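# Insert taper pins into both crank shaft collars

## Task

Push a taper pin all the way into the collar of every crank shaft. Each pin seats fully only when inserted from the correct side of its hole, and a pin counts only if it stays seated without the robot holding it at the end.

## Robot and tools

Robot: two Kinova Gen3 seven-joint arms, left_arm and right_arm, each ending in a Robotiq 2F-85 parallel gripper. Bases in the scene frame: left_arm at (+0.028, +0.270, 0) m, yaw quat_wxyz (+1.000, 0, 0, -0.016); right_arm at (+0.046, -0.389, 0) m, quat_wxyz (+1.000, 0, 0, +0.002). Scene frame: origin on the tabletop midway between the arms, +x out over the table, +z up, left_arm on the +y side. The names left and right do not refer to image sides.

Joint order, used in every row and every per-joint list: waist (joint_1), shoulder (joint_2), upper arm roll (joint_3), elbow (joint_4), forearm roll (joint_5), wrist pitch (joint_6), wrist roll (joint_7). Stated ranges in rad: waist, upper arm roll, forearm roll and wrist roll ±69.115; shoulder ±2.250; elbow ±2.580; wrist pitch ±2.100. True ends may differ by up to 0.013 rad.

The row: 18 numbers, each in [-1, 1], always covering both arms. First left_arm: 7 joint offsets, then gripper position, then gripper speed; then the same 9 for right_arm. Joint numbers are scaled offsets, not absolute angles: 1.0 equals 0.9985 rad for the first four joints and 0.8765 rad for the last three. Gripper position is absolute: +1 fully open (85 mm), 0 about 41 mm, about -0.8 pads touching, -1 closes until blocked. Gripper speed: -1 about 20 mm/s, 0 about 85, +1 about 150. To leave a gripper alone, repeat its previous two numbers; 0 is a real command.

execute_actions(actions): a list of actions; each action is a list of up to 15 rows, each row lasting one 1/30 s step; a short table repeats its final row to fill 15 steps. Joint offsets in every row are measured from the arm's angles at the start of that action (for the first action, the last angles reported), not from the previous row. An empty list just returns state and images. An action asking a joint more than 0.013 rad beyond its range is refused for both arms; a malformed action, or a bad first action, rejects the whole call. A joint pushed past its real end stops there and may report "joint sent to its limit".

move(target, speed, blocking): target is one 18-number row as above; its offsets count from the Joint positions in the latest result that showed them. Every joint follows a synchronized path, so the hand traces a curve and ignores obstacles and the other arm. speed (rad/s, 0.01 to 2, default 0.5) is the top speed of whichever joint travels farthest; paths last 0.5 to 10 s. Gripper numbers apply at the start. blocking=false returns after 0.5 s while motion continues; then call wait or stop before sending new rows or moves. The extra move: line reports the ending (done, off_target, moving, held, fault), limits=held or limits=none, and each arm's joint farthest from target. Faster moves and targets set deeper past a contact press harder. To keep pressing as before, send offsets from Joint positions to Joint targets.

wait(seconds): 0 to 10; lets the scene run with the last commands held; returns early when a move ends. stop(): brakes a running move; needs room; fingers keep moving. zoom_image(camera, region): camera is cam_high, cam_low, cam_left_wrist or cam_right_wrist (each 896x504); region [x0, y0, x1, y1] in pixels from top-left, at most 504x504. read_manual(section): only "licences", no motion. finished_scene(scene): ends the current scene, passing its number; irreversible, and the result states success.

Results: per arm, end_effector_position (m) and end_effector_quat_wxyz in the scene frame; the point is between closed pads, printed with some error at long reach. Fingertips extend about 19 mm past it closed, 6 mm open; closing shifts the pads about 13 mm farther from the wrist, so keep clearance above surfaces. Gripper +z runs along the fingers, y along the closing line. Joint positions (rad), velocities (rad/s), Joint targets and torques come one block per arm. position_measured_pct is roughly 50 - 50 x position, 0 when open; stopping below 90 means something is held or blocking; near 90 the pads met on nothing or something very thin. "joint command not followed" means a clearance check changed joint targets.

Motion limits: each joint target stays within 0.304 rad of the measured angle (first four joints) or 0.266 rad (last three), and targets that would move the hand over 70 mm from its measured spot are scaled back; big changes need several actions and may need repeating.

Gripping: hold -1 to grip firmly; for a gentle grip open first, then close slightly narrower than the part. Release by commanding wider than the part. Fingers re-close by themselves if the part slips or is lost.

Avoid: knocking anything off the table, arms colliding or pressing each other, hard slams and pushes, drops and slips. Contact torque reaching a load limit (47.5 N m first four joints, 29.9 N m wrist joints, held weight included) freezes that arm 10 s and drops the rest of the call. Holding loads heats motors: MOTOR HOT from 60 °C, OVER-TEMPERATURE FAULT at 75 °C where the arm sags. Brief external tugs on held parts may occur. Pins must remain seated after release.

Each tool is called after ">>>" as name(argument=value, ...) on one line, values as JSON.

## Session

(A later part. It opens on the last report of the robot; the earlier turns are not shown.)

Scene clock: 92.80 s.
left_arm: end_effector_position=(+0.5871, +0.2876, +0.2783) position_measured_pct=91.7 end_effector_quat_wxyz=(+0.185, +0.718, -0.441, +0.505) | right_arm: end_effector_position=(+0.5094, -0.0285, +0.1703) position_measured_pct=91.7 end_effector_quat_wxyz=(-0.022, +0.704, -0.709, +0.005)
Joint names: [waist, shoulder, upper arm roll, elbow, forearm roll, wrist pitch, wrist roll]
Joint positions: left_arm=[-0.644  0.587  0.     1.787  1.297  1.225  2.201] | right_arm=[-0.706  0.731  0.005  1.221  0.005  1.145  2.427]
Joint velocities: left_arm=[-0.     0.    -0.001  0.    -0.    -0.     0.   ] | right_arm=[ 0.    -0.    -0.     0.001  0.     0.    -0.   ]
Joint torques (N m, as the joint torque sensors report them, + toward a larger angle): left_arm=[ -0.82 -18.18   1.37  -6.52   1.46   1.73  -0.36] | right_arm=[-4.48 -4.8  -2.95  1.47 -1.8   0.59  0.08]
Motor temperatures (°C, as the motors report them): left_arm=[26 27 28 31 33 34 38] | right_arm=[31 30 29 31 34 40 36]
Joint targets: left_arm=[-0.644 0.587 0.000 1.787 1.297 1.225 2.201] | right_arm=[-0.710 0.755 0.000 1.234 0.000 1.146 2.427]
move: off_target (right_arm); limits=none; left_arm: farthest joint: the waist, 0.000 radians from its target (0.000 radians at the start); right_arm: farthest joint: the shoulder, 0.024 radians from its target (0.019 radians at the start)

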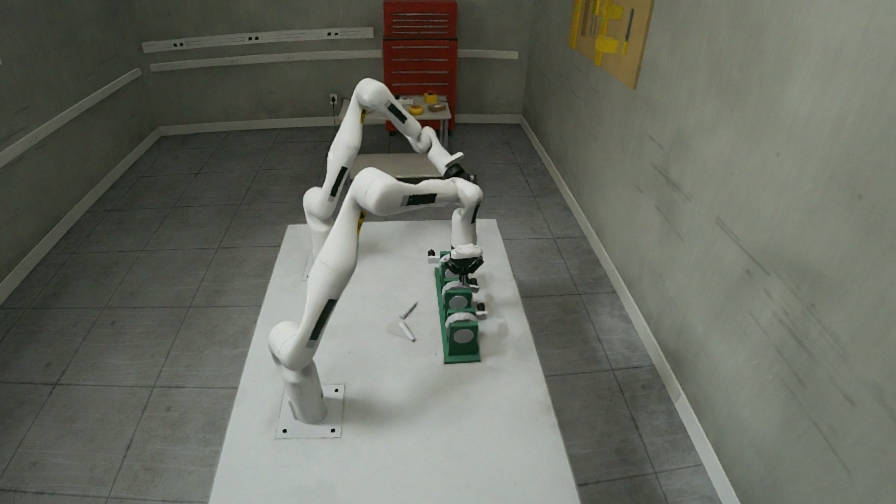

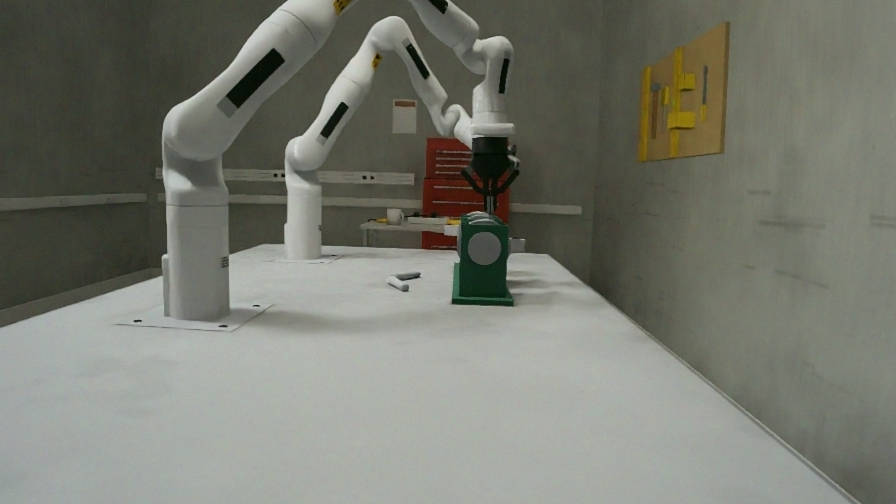

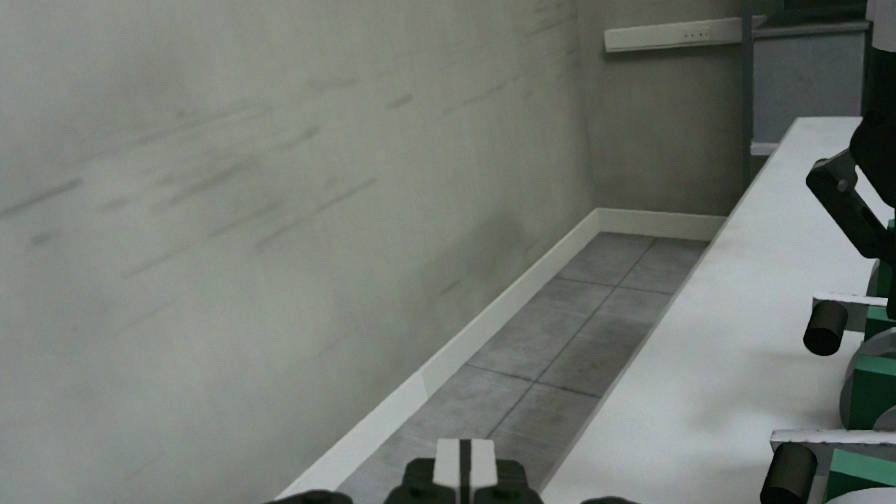

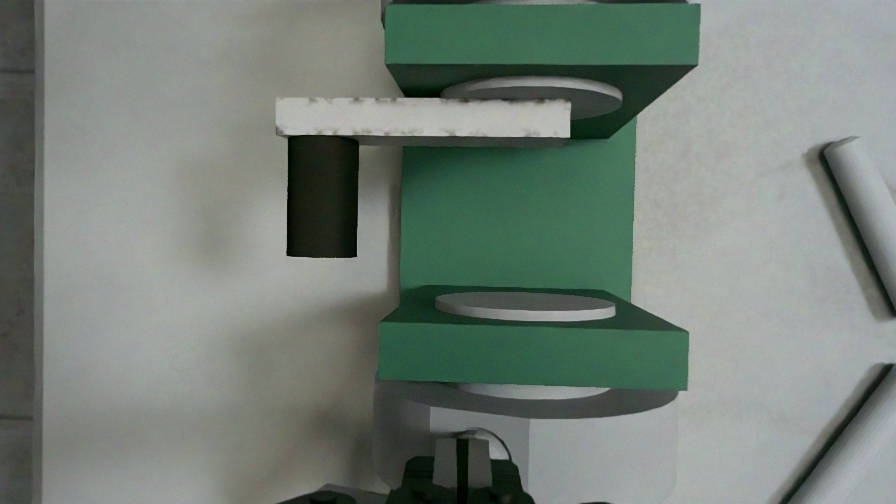

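>>> move(target=[0,0,0,0,0,0,0,-1,0.5,0.0284,0.058,-0.005,-0.1563,-0.0057,0.1629,0.0376,-1,0], speed=0.2)

>>> move(target=[0,0,0,0,0,0,0,-1,0.5,0,0.0133,0,0.0275,0,-0.0465,0,-1,0], speed=0.08)

>>> zoom_image(camera="cam_low", region=[450,180,530,250])

Scene clock: 114.67 s.
left_arm: end_effector_position=(+0.5871, +0.2876, +0.2783) position_measured_pct=91.7 end_effector_quat_wxyz=(+0.185, +0.718, -0.441, +0.505) | right_arm: end_effector_position=(+0.5277, -0.0299, +0.1825) position_measured_pct=91.7 end_effector_quat_wxyz=(-0.000, +0.707, -0.707, -0.000)
Joint names: [waist, shoulder, upper arm roll, elbow, forearm roll, wrist pitch, wrist roll]
Joint positions: left_arm=[-0.644  0.587  0.     1.787  1.297  1.225  2.201] | right_arm=[-0.678  0.788 -0.     1.065 -0.     1.287  2.46 ]
Joint velocities: left_arm=[-0. -0. -0.  0.  0. -0. -0.] | right_arm=[ 0.001  0.003  0.001 -0.     0.    -0.    -0.   ]
Joint torques (N m, as the joint torque sensors report them, + toward a larger angle): left_arm=[ -0.35 -17.85   1.64  -7.09   1.8    1.72  -0.05] | right_arm=[  0.25 -24.     0.72  -8.11   0.18   0.31   0.02]
Motor temperatures (°C, as the motors report them): left_arm=[26 27 28 31 33 34 38] | right_arm=[31 30 29 31 34 40 36]
Joint targets: left_arm=[-0.644 0.587 0.000 1.787 1.297 1.225 2.201] | right_arm=[-0.677 0.789 -0.000 1.065 -0.000 1.287 2.460]
move: done; limits=none; left_arm: farthest joint: the waist, 0.000 radians from its target (0.000 radians at the start); right_arm: farthest joint: the shoulder, 0.001 radians from its target (0.058 radians at the start)

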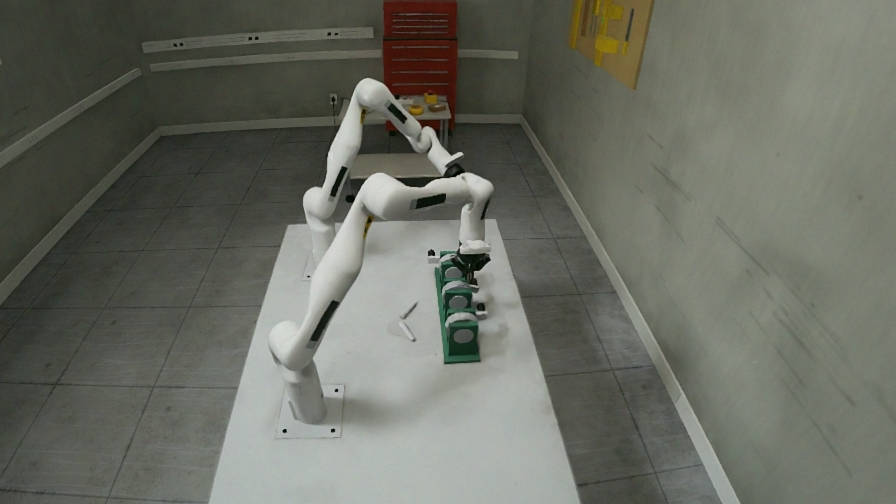

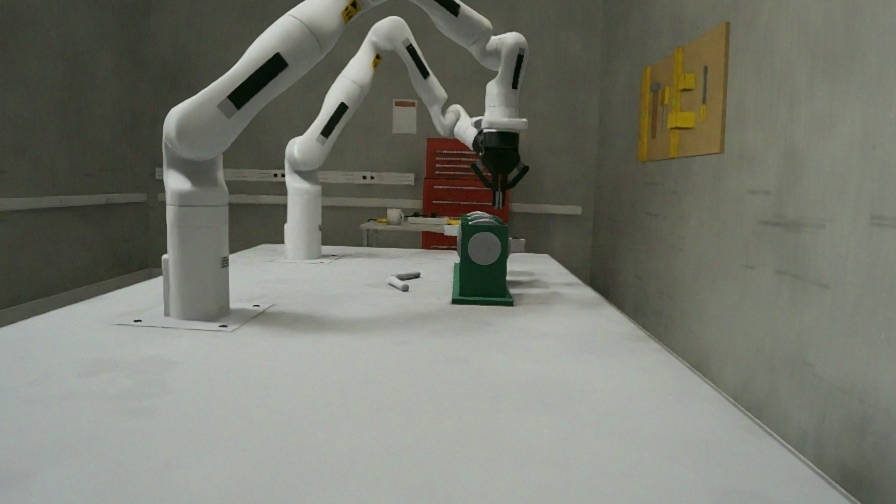

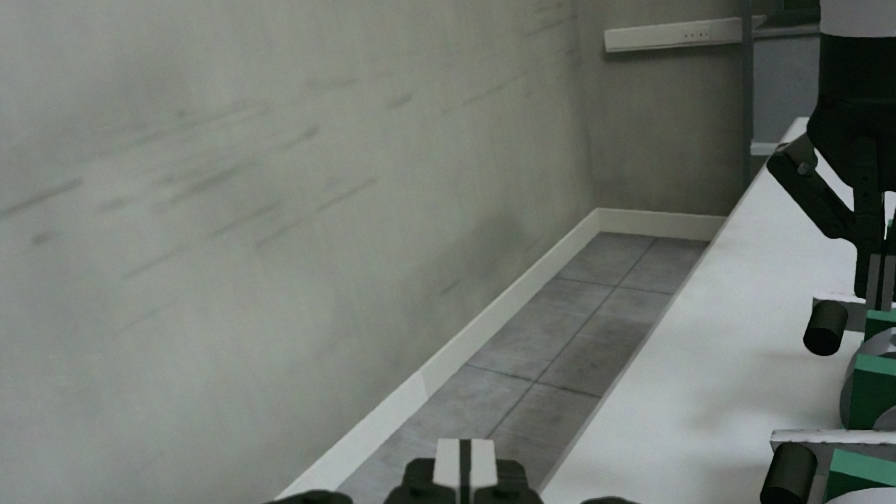

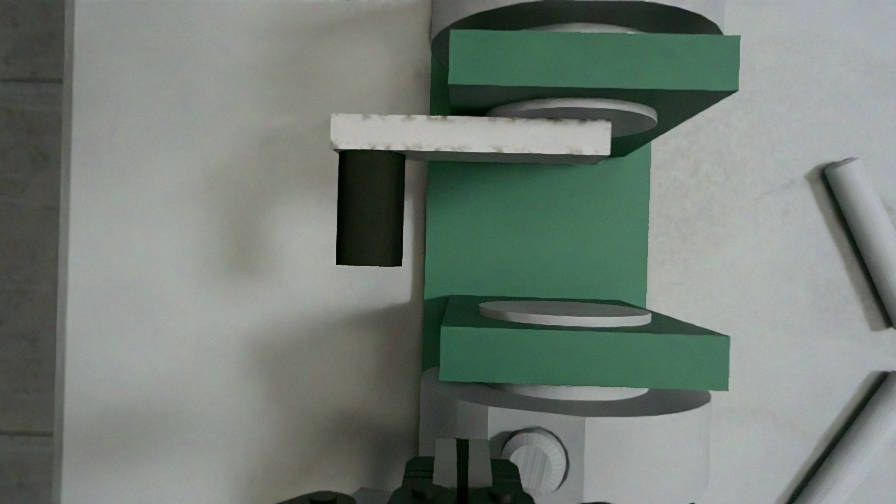

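Scene clock: 115.43 s.
left_arm: end_effector_position=(+0.5871, +0.2876, +0.2783) position_measured_pct=91.7 end_effector_quat_wxyz=(+0.185, +0.718, -0.441, +0.505) | right_arm: end_effector_position=(+0.5278, -0.0299, +0.1663) position_measured_pct=91.7 end_effector_quat_wxyz=(-0.000, +0.707, -0.707, -0.000)
Joint names: [waist, shoulder, upper arm roll, elbow, forearm roll, wrist pitch, wrist roll]
Joint positions: left_arm=[-0.644  0.587  0.     1.787  1.297  1.225  2.201] | right_arm=[-0.678  0.802 -0.     1.093 -0.     1.247  2.46 ]
Joint velocities: left_arm=[-0.    -0.    -0.     0.001 -0.    -0.    -0.   ] | right_arm=[ 0.     0.001  0.001  0.     0.    -0.001 -0.   ]
Joint torques (N m, as the joint torque sensors report them, + toward a larger angle): left_arm=[ -0.2  -18.19   1.92  -7.06   1.97   1.67  -0.13] | right_arm=[ -0.17 -24.     0.88  -8.22   0.22   0.22   0.  ]
Motor temperatures (°C, as the motors report them): left_arm=[26 27 28 31 33 34 38] | right_arm=[31 30 29 31 34 40 36]
Joint targets: left_arm=[-0.644 0.587 0.000 1.787 1.297 1.225 2.201] | right_arm=[-0.678 0.801 -0.000 1.093 -0.000 1.247 2.460]
move: done; limits=none; left_arm: farthest joint: the waist, 0.000 radians from its target (0.000 radians at the start); right_arm: farthest joint: the waist, 0.000 radians from its target (0.000 radians at the start)

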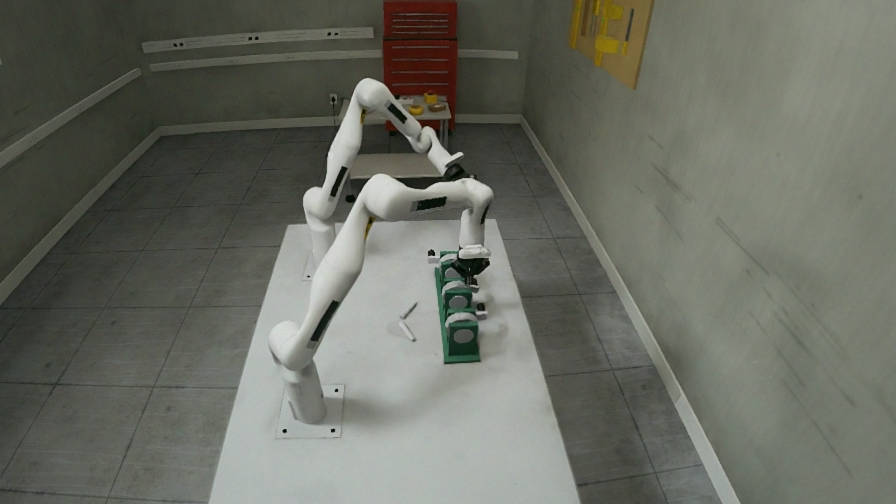

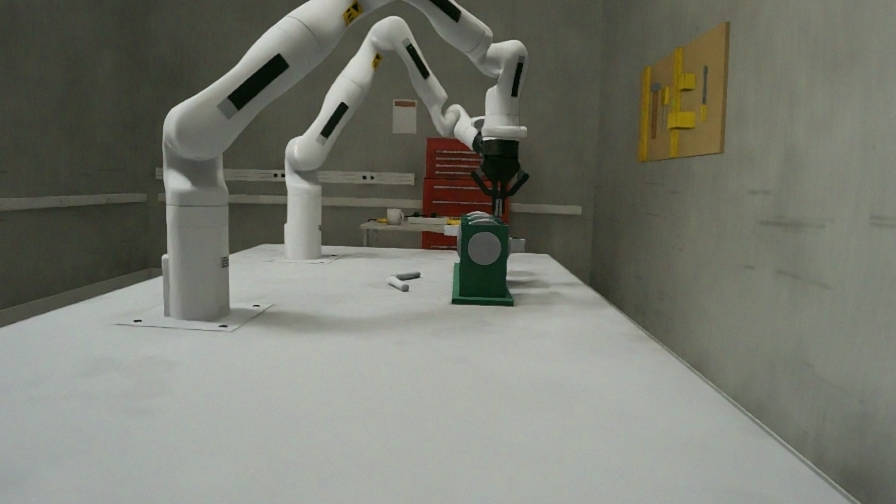

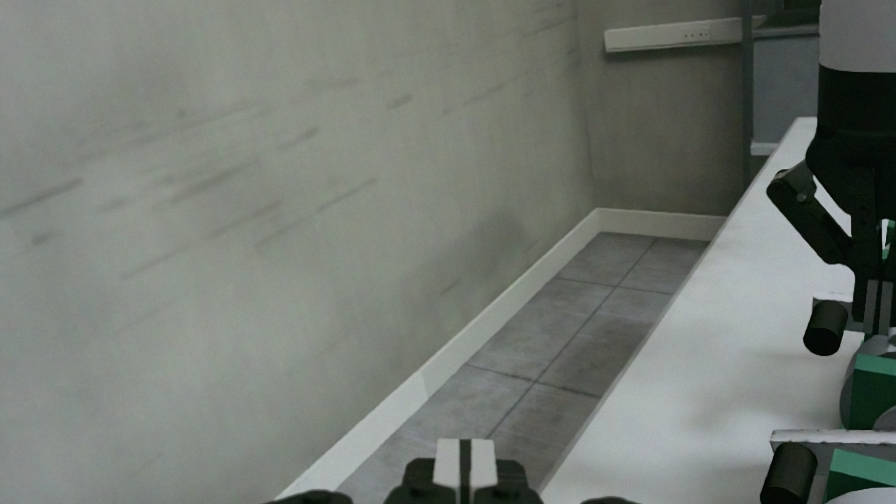

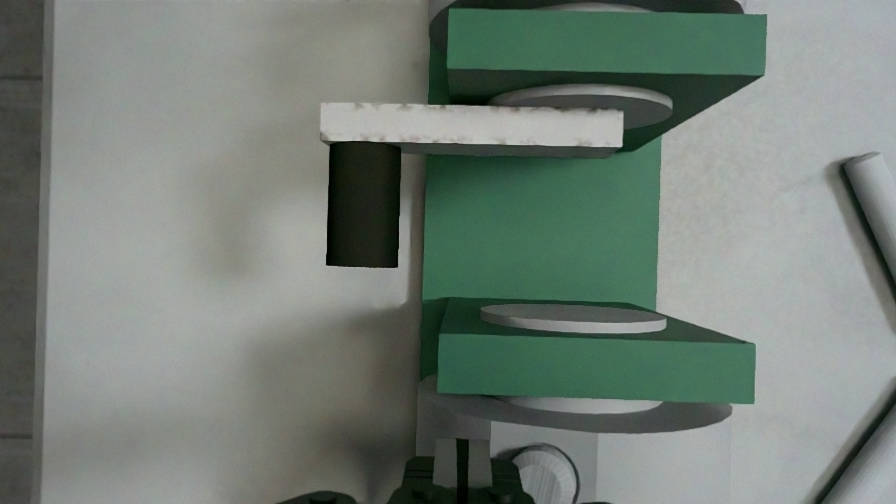

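Region (450, 180, 530, 250) of cam_low's 896x504 image, scaled by 6.300, with more detail than that image has; it fills the top 441 rows of this view, and the rest is white.

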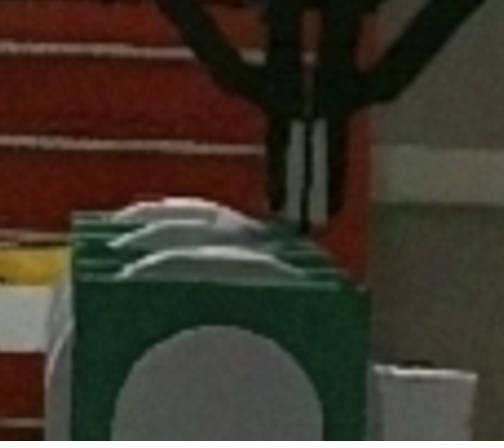

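>>> execute_actions(actions=[])

Scene clock: 117.03 s.
left_arm: end_effector_position=(+0.5871, +0.2876, +0.2783) position_measured_pct=91.7 end_effector_quat_wxyz=(+0.185, +0.718, -0.441, +0.505) | right_arm: end_effector_position=(+0.5278, -0.0299, +0.1663) position_measured_pct=91.7 end_effector_quat_wxyz=(-0.000, +0.707, -0.707, -0.000)
Joint names: [waist, shoulder, upper arm roll, elbow, forearm roll, wrist pitch, wrist roll]
Joint positions: left_arm=[-0.644  0.587  0.     1.787  1.297  1.225  2.201] | right_arm=[-0.678  0.802 -0.     1.093 -0.     1.247  2.46 ]
Joint velocities: left_arm=[ 0.    -0.001  0.    -0.    -0.    -0.    -0.   ] | right_arm=[ 0.     0.001 -0.001 -0.002 -0.    -0.     0.   ]
Joint torques (N m, as the joint torque sensors report them, + toward a larger angle): left_arm=[ -0.15 -18.4    1.53  -6.92   1.98   1.61  -0.5 ] | right_arm=[ -0.03 -24.21   0.59  -8.4    0.21   0.11   0.01]
Motor temperatures (°C, as the motors report them): left_arm=[26 27 28 31 33 34 38] | right_arm=[31 30 29 31 34 40 36]
Joint targets: left_arm=[-0.644 0.587 0.000 1.787 1.297 1.225 2.201] | right_arm=[-0.678 0.801 -0.000 1.093 -0.000 1.247 2.460]

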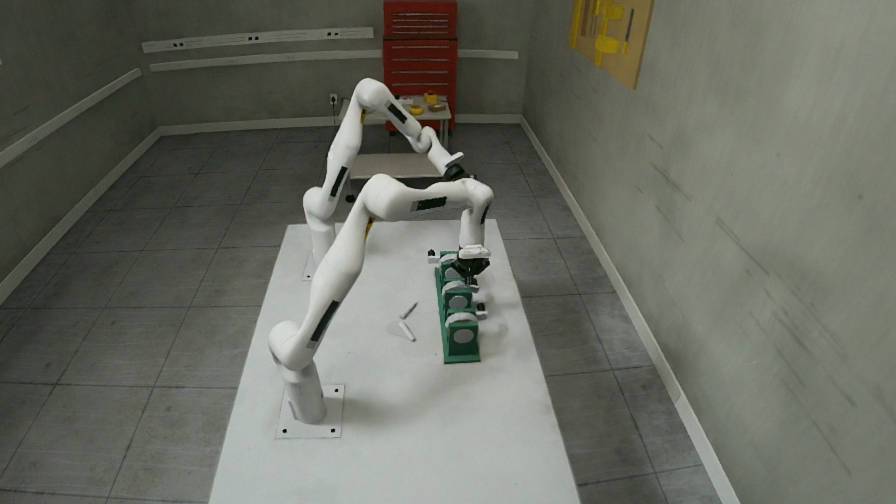

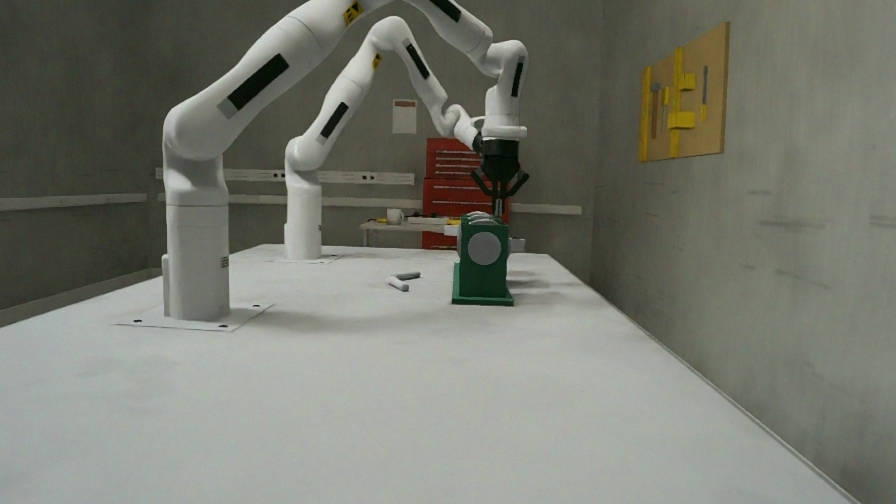

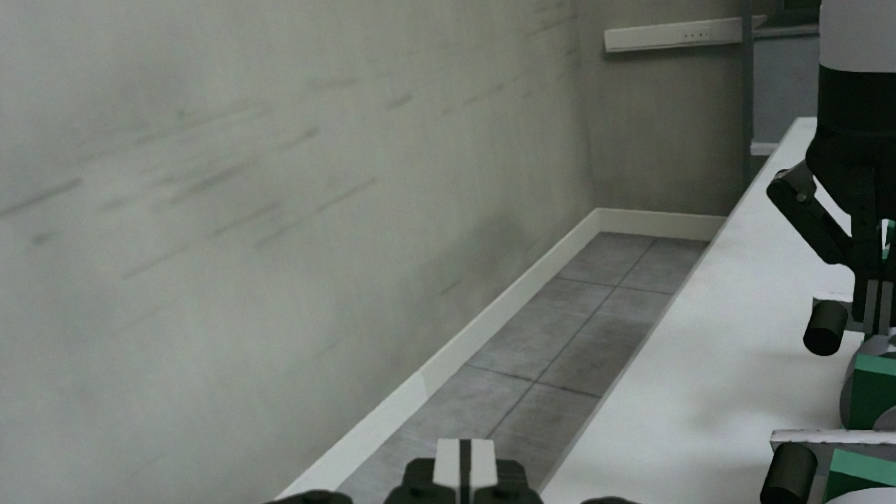

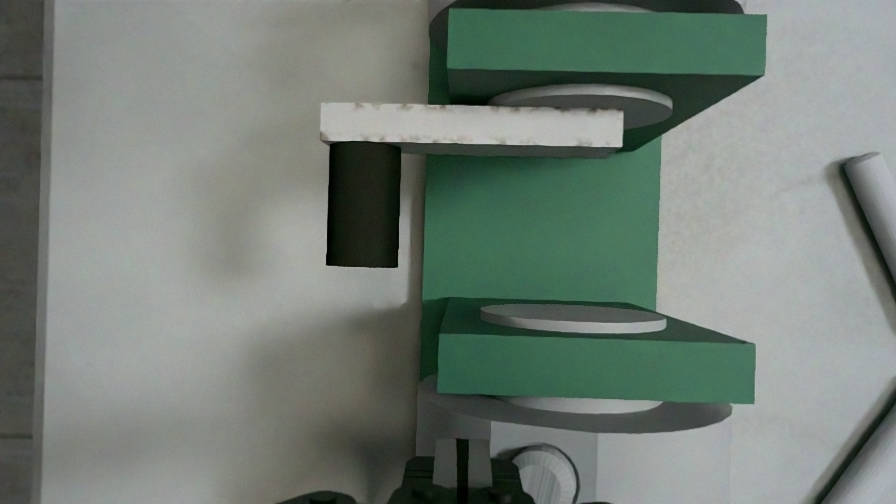

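>>> move(target=[0.25,0.08,0,-0.01,0.02,-0.03,-0.03,-1,0, 0,-0.056,0,-0.1,0,0.178,0,-1,0], speed=0.4)

Scene clock: 118.40 s.
left_arm: end_effector_position=(+0.5838, +0.1542, +0.2408) position_measured_pct=91.7 end_effector_quat_wxyz=(+0.255, +0.672, -0.514, +0.469) | right_arm: end_effector_position=(+0.5239, -0.0330, +0.2302) position_measured_pct=91.7 end_effector_quat_wxyz=(-0.000, +0.707, -0.707, -0.000)
Joint names: [waist, shoulder, upper arm roll, elbow, forearm roll, wrist pitch, wrist roll]
Joint positions: left_arm=[-0.394  0.667  0.     1.777  1.315  1.198  2.175] | right_arm=[-0.678  0.746 -0.     0.993 -0.     1.403  2.46 ]
Joint velocities: left_arm=[ 0.003  0.001 -0.     0.     0.     0.001 -0.   ] | right_arm=[-0.     0.003 -0.    -0.002 -0.     0.     0.   ]
Joint torques (N m, as the joint torque sensors report them, + toward a larger angle): left_arm=[  0.43 -19.13   1.4   -6.25   1.87   1.73  -0.23] | right_arm=[ -0.24 -23.77   0.78  -8.45  -0.03   0.02  -0.11]
Motor temperatures (°C, as the motors report them): left_arm=[26 27 28 31 33 34 38] | right_arm=[31 30 29 31 34 40 36]
Joint targets: left_arm=[-0.394 0.667 0.000 1.777 1.315 1.198 2.175] | right_arm=[-0.678 0.746 -0.000 0.993 -0.000 1.403 2.460]
move: done; limits=none; left_arm: farthest joint: the waist, 0.000 radians from its target (0.249 radians at the start); right_arm: farthest joint: the shoulder, 0.001 radians from its target (0.055 radians at the start)

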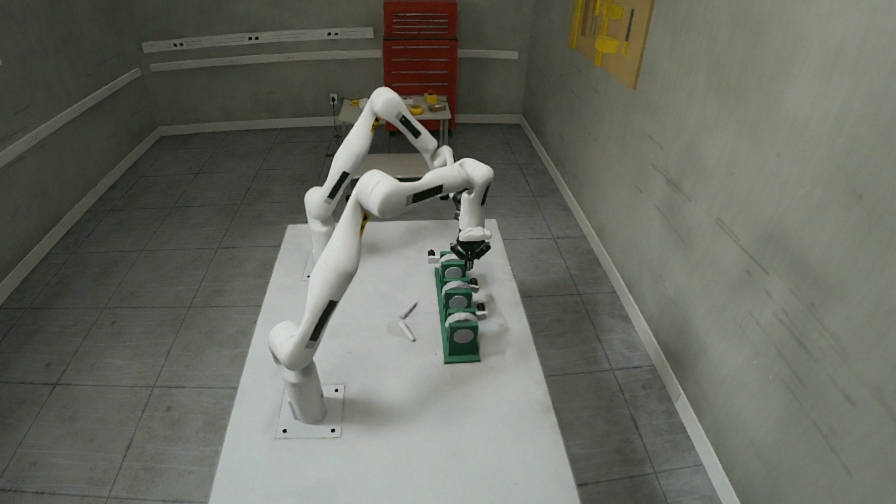

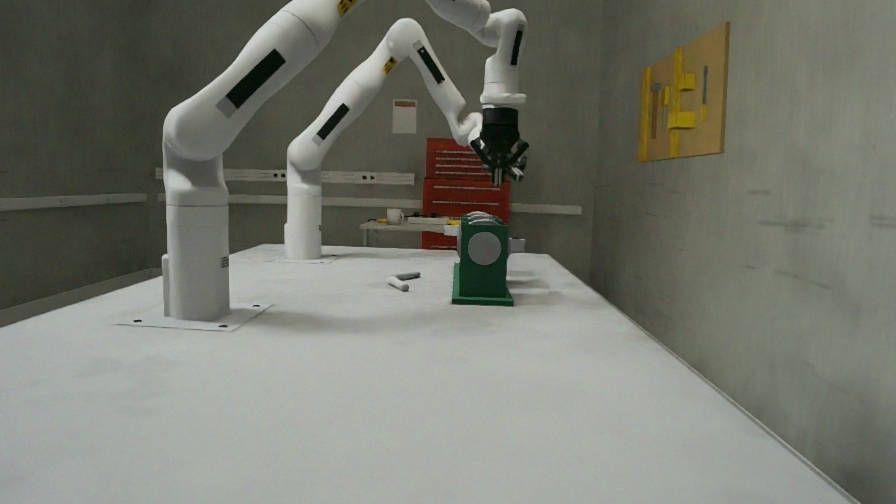

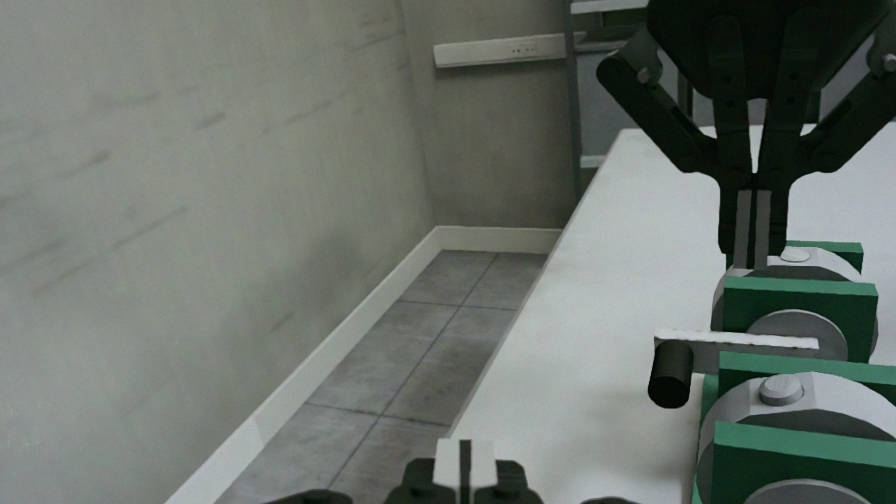

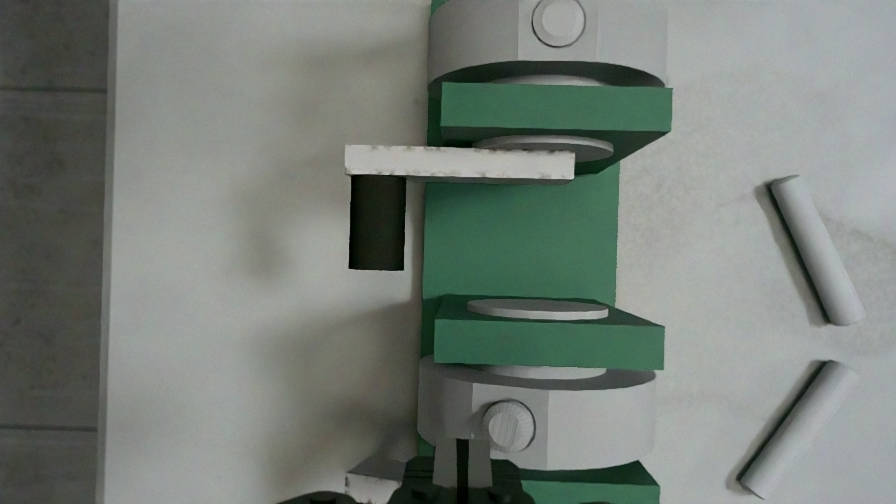

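>>> zoom_image(camera="cam_left_wrist", region=[696,230,896,430])

Region (696, 230, 896, 430) of cam_left_wrist's 896x504 image, scaled by 2.520.

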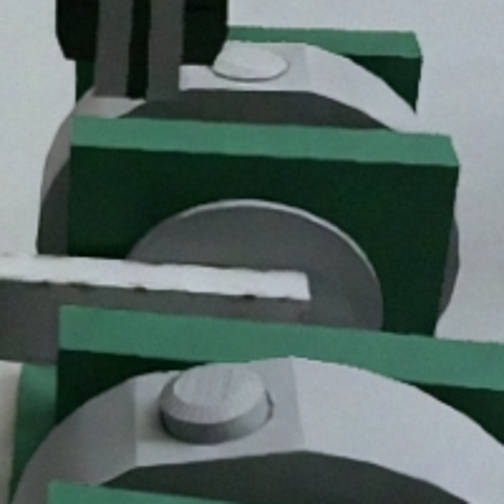

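>>> zoom_image(camera="cam_right_wrist", region=[440,370,600,470])

>>> zoom_image(camera="cam_right_wrist", region=[480,0,640,100])

>>> zoom_image(camera="cam_right_wrist", region=[700,160,896,504])

Region (440, 370, 600, 470) of cam_right_wrist's 896x504 image, scaled by 3.150; it fills the top 315 rows of this view, and the rest is white.

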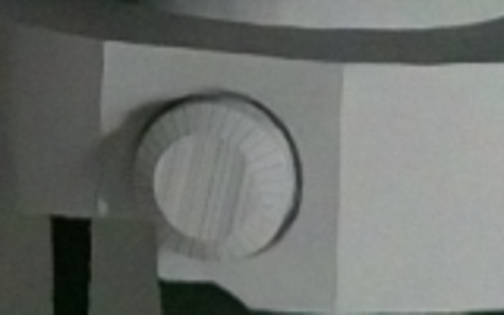

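Region (480, 0, 640, 100) of cam_right_wrist's 896x504 image, scaled by 3.150; it fills the top 315 rows of this view, and the rest is white.

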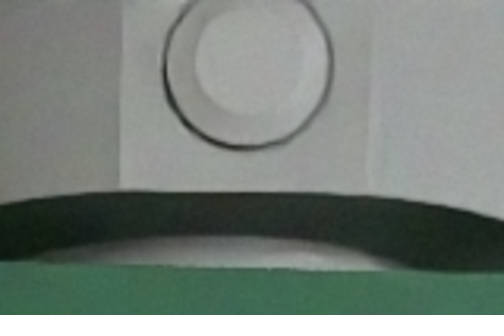

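Region (700, 160, 896, 504) of cam_right_wrist's 896x504 image, scaled by 1.465; it fills the left 287 columns of this view, and the rest is white.

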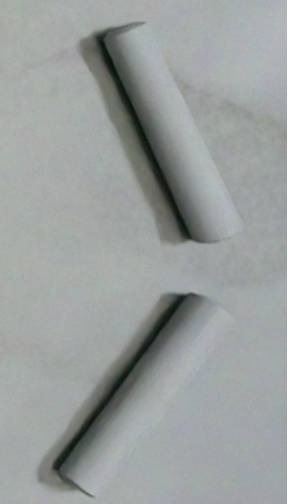

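>>> move(target=[0,0,0,0,0,0,0,-1,0, 0,0.056,0,0.1,0,-0.178,0,-1,0], speed=0.3)

>>> move(target=[0,0,0,0,0,0,0,-1,0, -0.015,-0.0307,0,0.050,0,-0.023,-0.0175,-1,0], speed=0.04)

>>> zoom_image(camera="cam_left_wrist", region=[646,280,896,504])

Scene clock: 128.30 s.
left_arm: end_effector_position=(+0.5838, +0.1542, +0.2408) position_measured_pct=91.7 end_effector_quat_wxyz=(+0.255, +0.672, -0.514, +0.469) | right_arm: end_effector_position=(+0.5278, -0.0299, +0.1663) position_measured_pct=91.7 end_effector_quat_wxyz=(-0.000, +0.707, -0.707, -0.000)
Joint names: [waist, shoulder, upper arm roll, elbow, forearm roll, wrist pitch, wrist roll]
Joint positions: left_arm=[-0.394  0.667  0.     1.777  1.315  1.198  2.175] | right_arm=[-0.678  0.802 -0.     1.093 -0.     1.247  2.46 ]
Joint velocities: left_arm=[-0. -0.  0.  0.  0.  0.  0.] | right_arm=[ 0.     0.     0.001  0.001 -0.     0.    -0.   ]
Joint torques (N m, as the joint torque sensors report them, + toward a larger angle): left_arm=[ -0.3  -18.87   1.78  -6.32   1.53   2.03  -0.11] | right_arm=[ -0.19 -24.03   0.66  -8.22   0.26   0.13   0.11]
Motor temperatures (°C, as the motors report them): left_arm=[26 27 28 31 33 34 38] | right_arm=[31 30 29 31 34 40 36]
Joint targets: left_arm=[-0.394 0.667 0.000 1.777 1.315 1.198 2.175] | right_arm=[-0.678 0.801 -0.000 1.093 -0.000 1.247 2.460]
move: done; limits=none; left_arm: farthest joint: the waist, 0.000 radians from its target (0.000 radians at the start); right_arm: farthest joint: the waist, 0.000 radians from its target (0.000 radians at the start)

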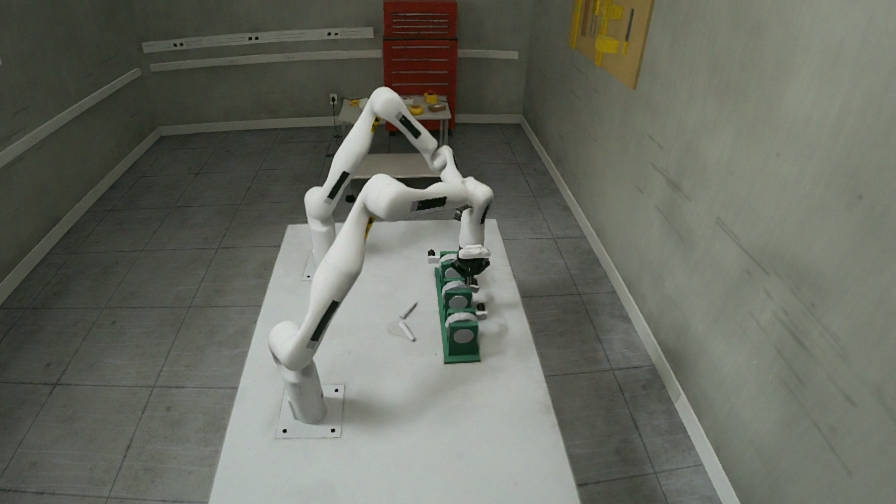

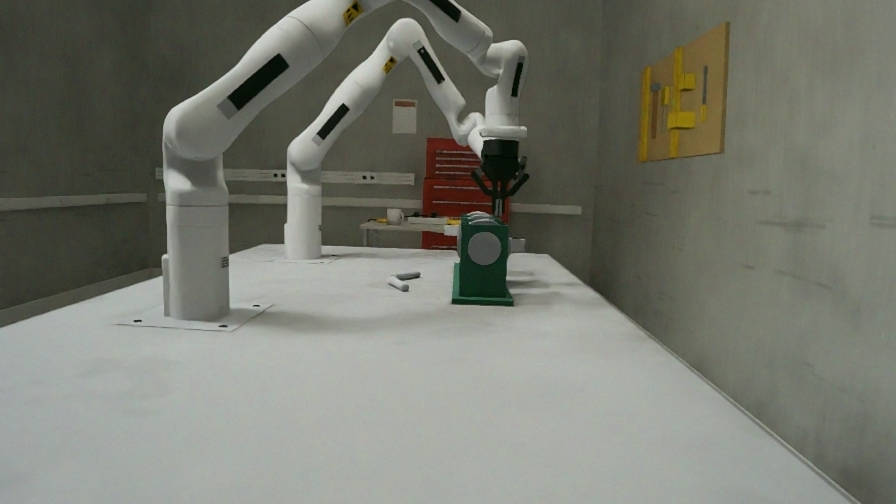

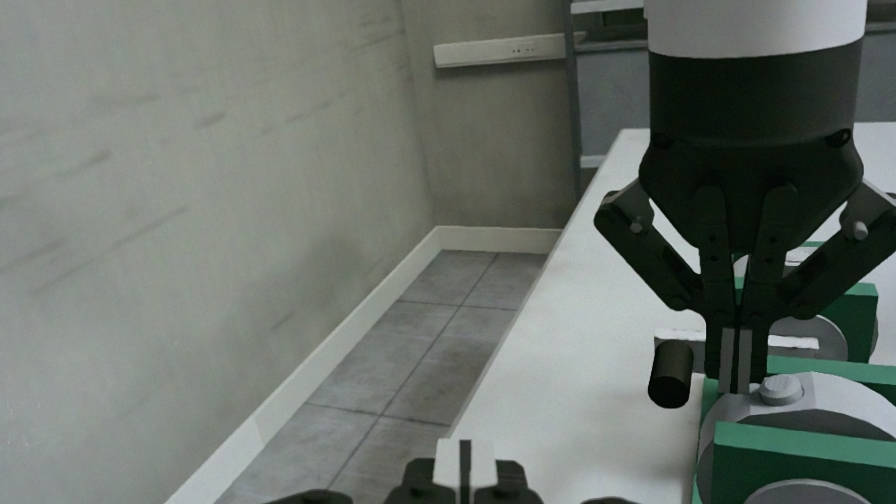

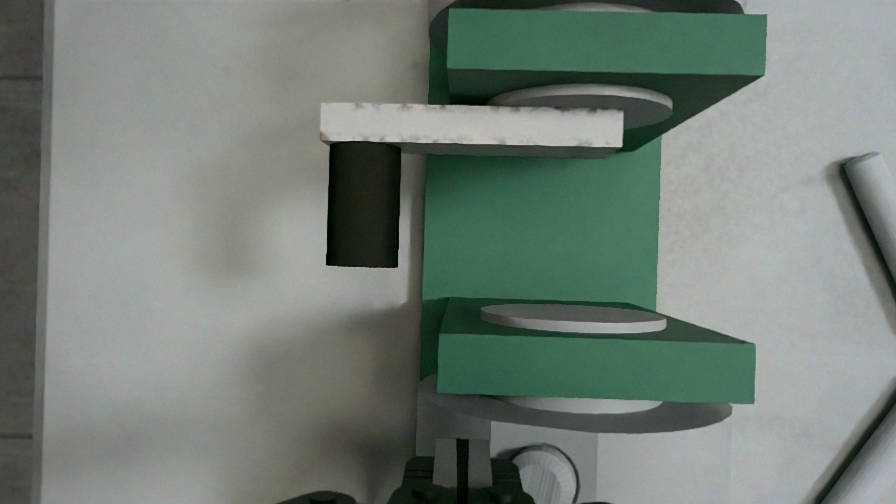

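Scene clock: 129.77 s.
left_arm: end_effector_position=(+0.5838, +0.1542, +0.2408) position_measured_pct=91.7 end_effector_quat_wxyz=(+0.255, +0.672, -0.514, +0.469) | right_arm: end_effector_position=(+0.5145, -0.0296, +0.1703) position_measured_pct=91.7 end_effector_quat_wxyz=(-0.002, +0.707, -0.708, +0.000)
Joint names: [waist, shoulder, upper arm roll, elbow, forearm roll, wrist pitch, wrist roll]
Joint positions: left_arm=[-0.394  0.667  0.     1.777  1.315  1.198  2.175] | right_arm=[-0.692  0.77  -0.     1.142 -0.     1.226  2.445]
Joint velocities: left_arm=[ 0.     0.001  0.001 -0.    -0.    -0.     0.   ] | right_arm=[-0.001  0.001  0.001 -0.    -0.     0.     0.   ]
Joint torques (N m, as the joint torque sensors report them, + toward a larger angle): left_arm=[ -0.25 -19.12   1.47  -6.21   1.49   1.7   -0.34] | right_arm=[ -0.73 -23.22   0.48  -7.51   0.19   0.23  -0.07]
Motor temperatures (°C, as the motors report them): left_arm=[26 27 28 31 33 34 38] | right_arm=[31 30 29 31 34 40 36]
Joint targets: left_arm=[-0.394 0.667 0.000 1.777 1.315 1.198 2.175] | right_arm=[-0.692 0.771 -0.000 1.143 -0.000 1.226 2.445]
move: done; limits=none; left_arm: farthest joint: the waist, 0.000 radians from its target (0.000 radians at the start); right_arm: farthest joint: the waist, 0.001 radians from its target (0.015 radians at the start)

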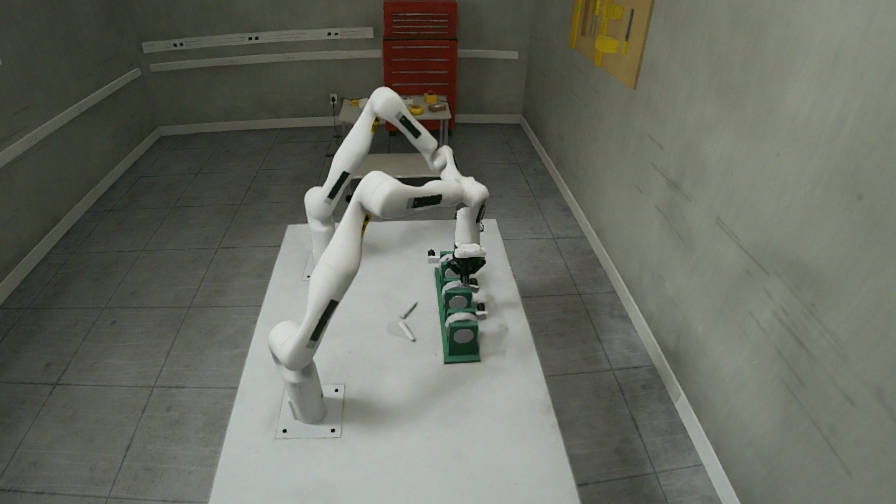

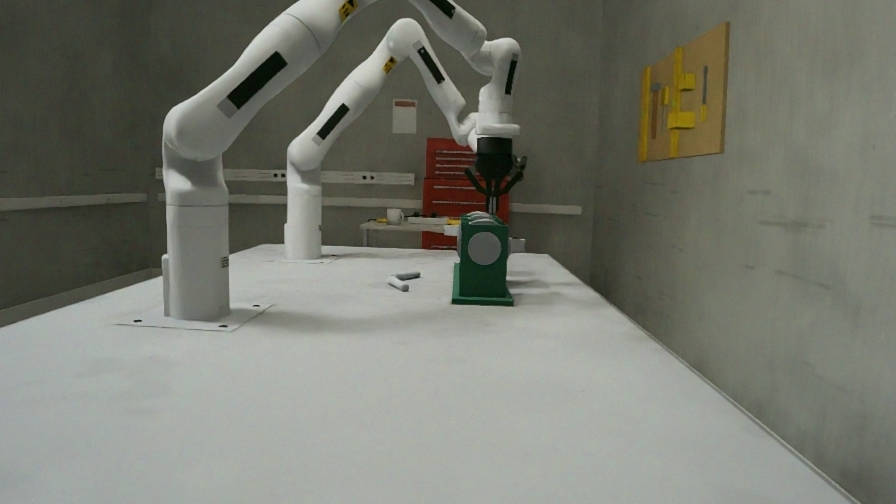

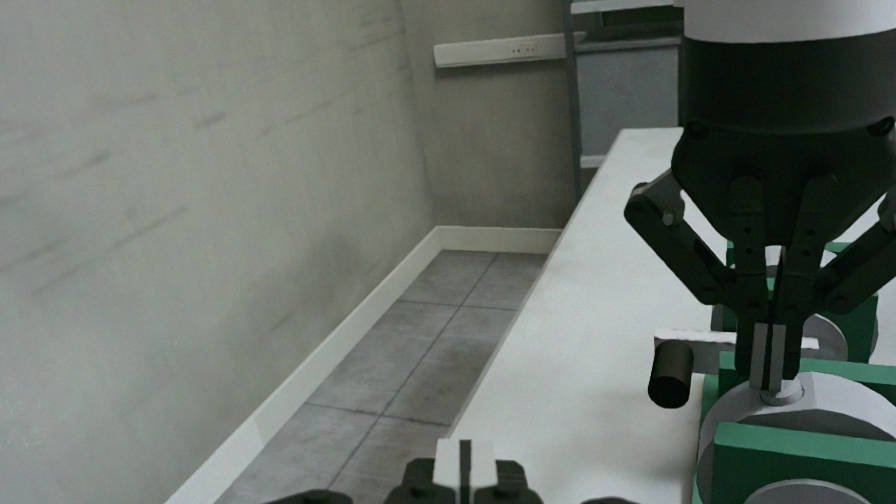

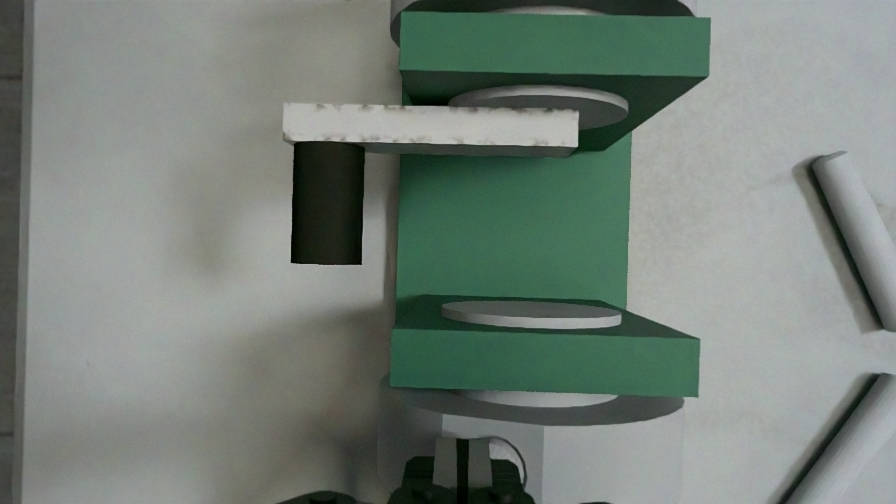

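Region (646, 280, 896, 504) of cam_left_wrist's 896x504 image, scaled by 2.016; it fills the top 452 rows of this view, and the rest is white.

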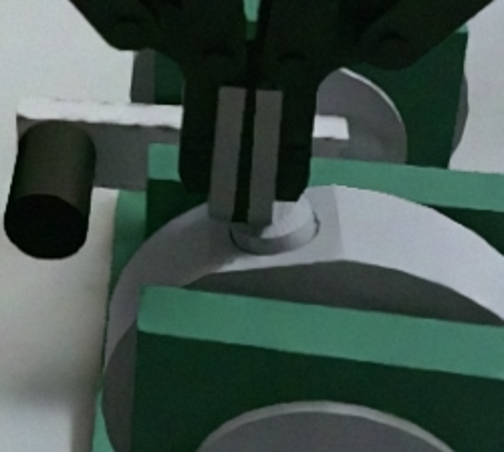

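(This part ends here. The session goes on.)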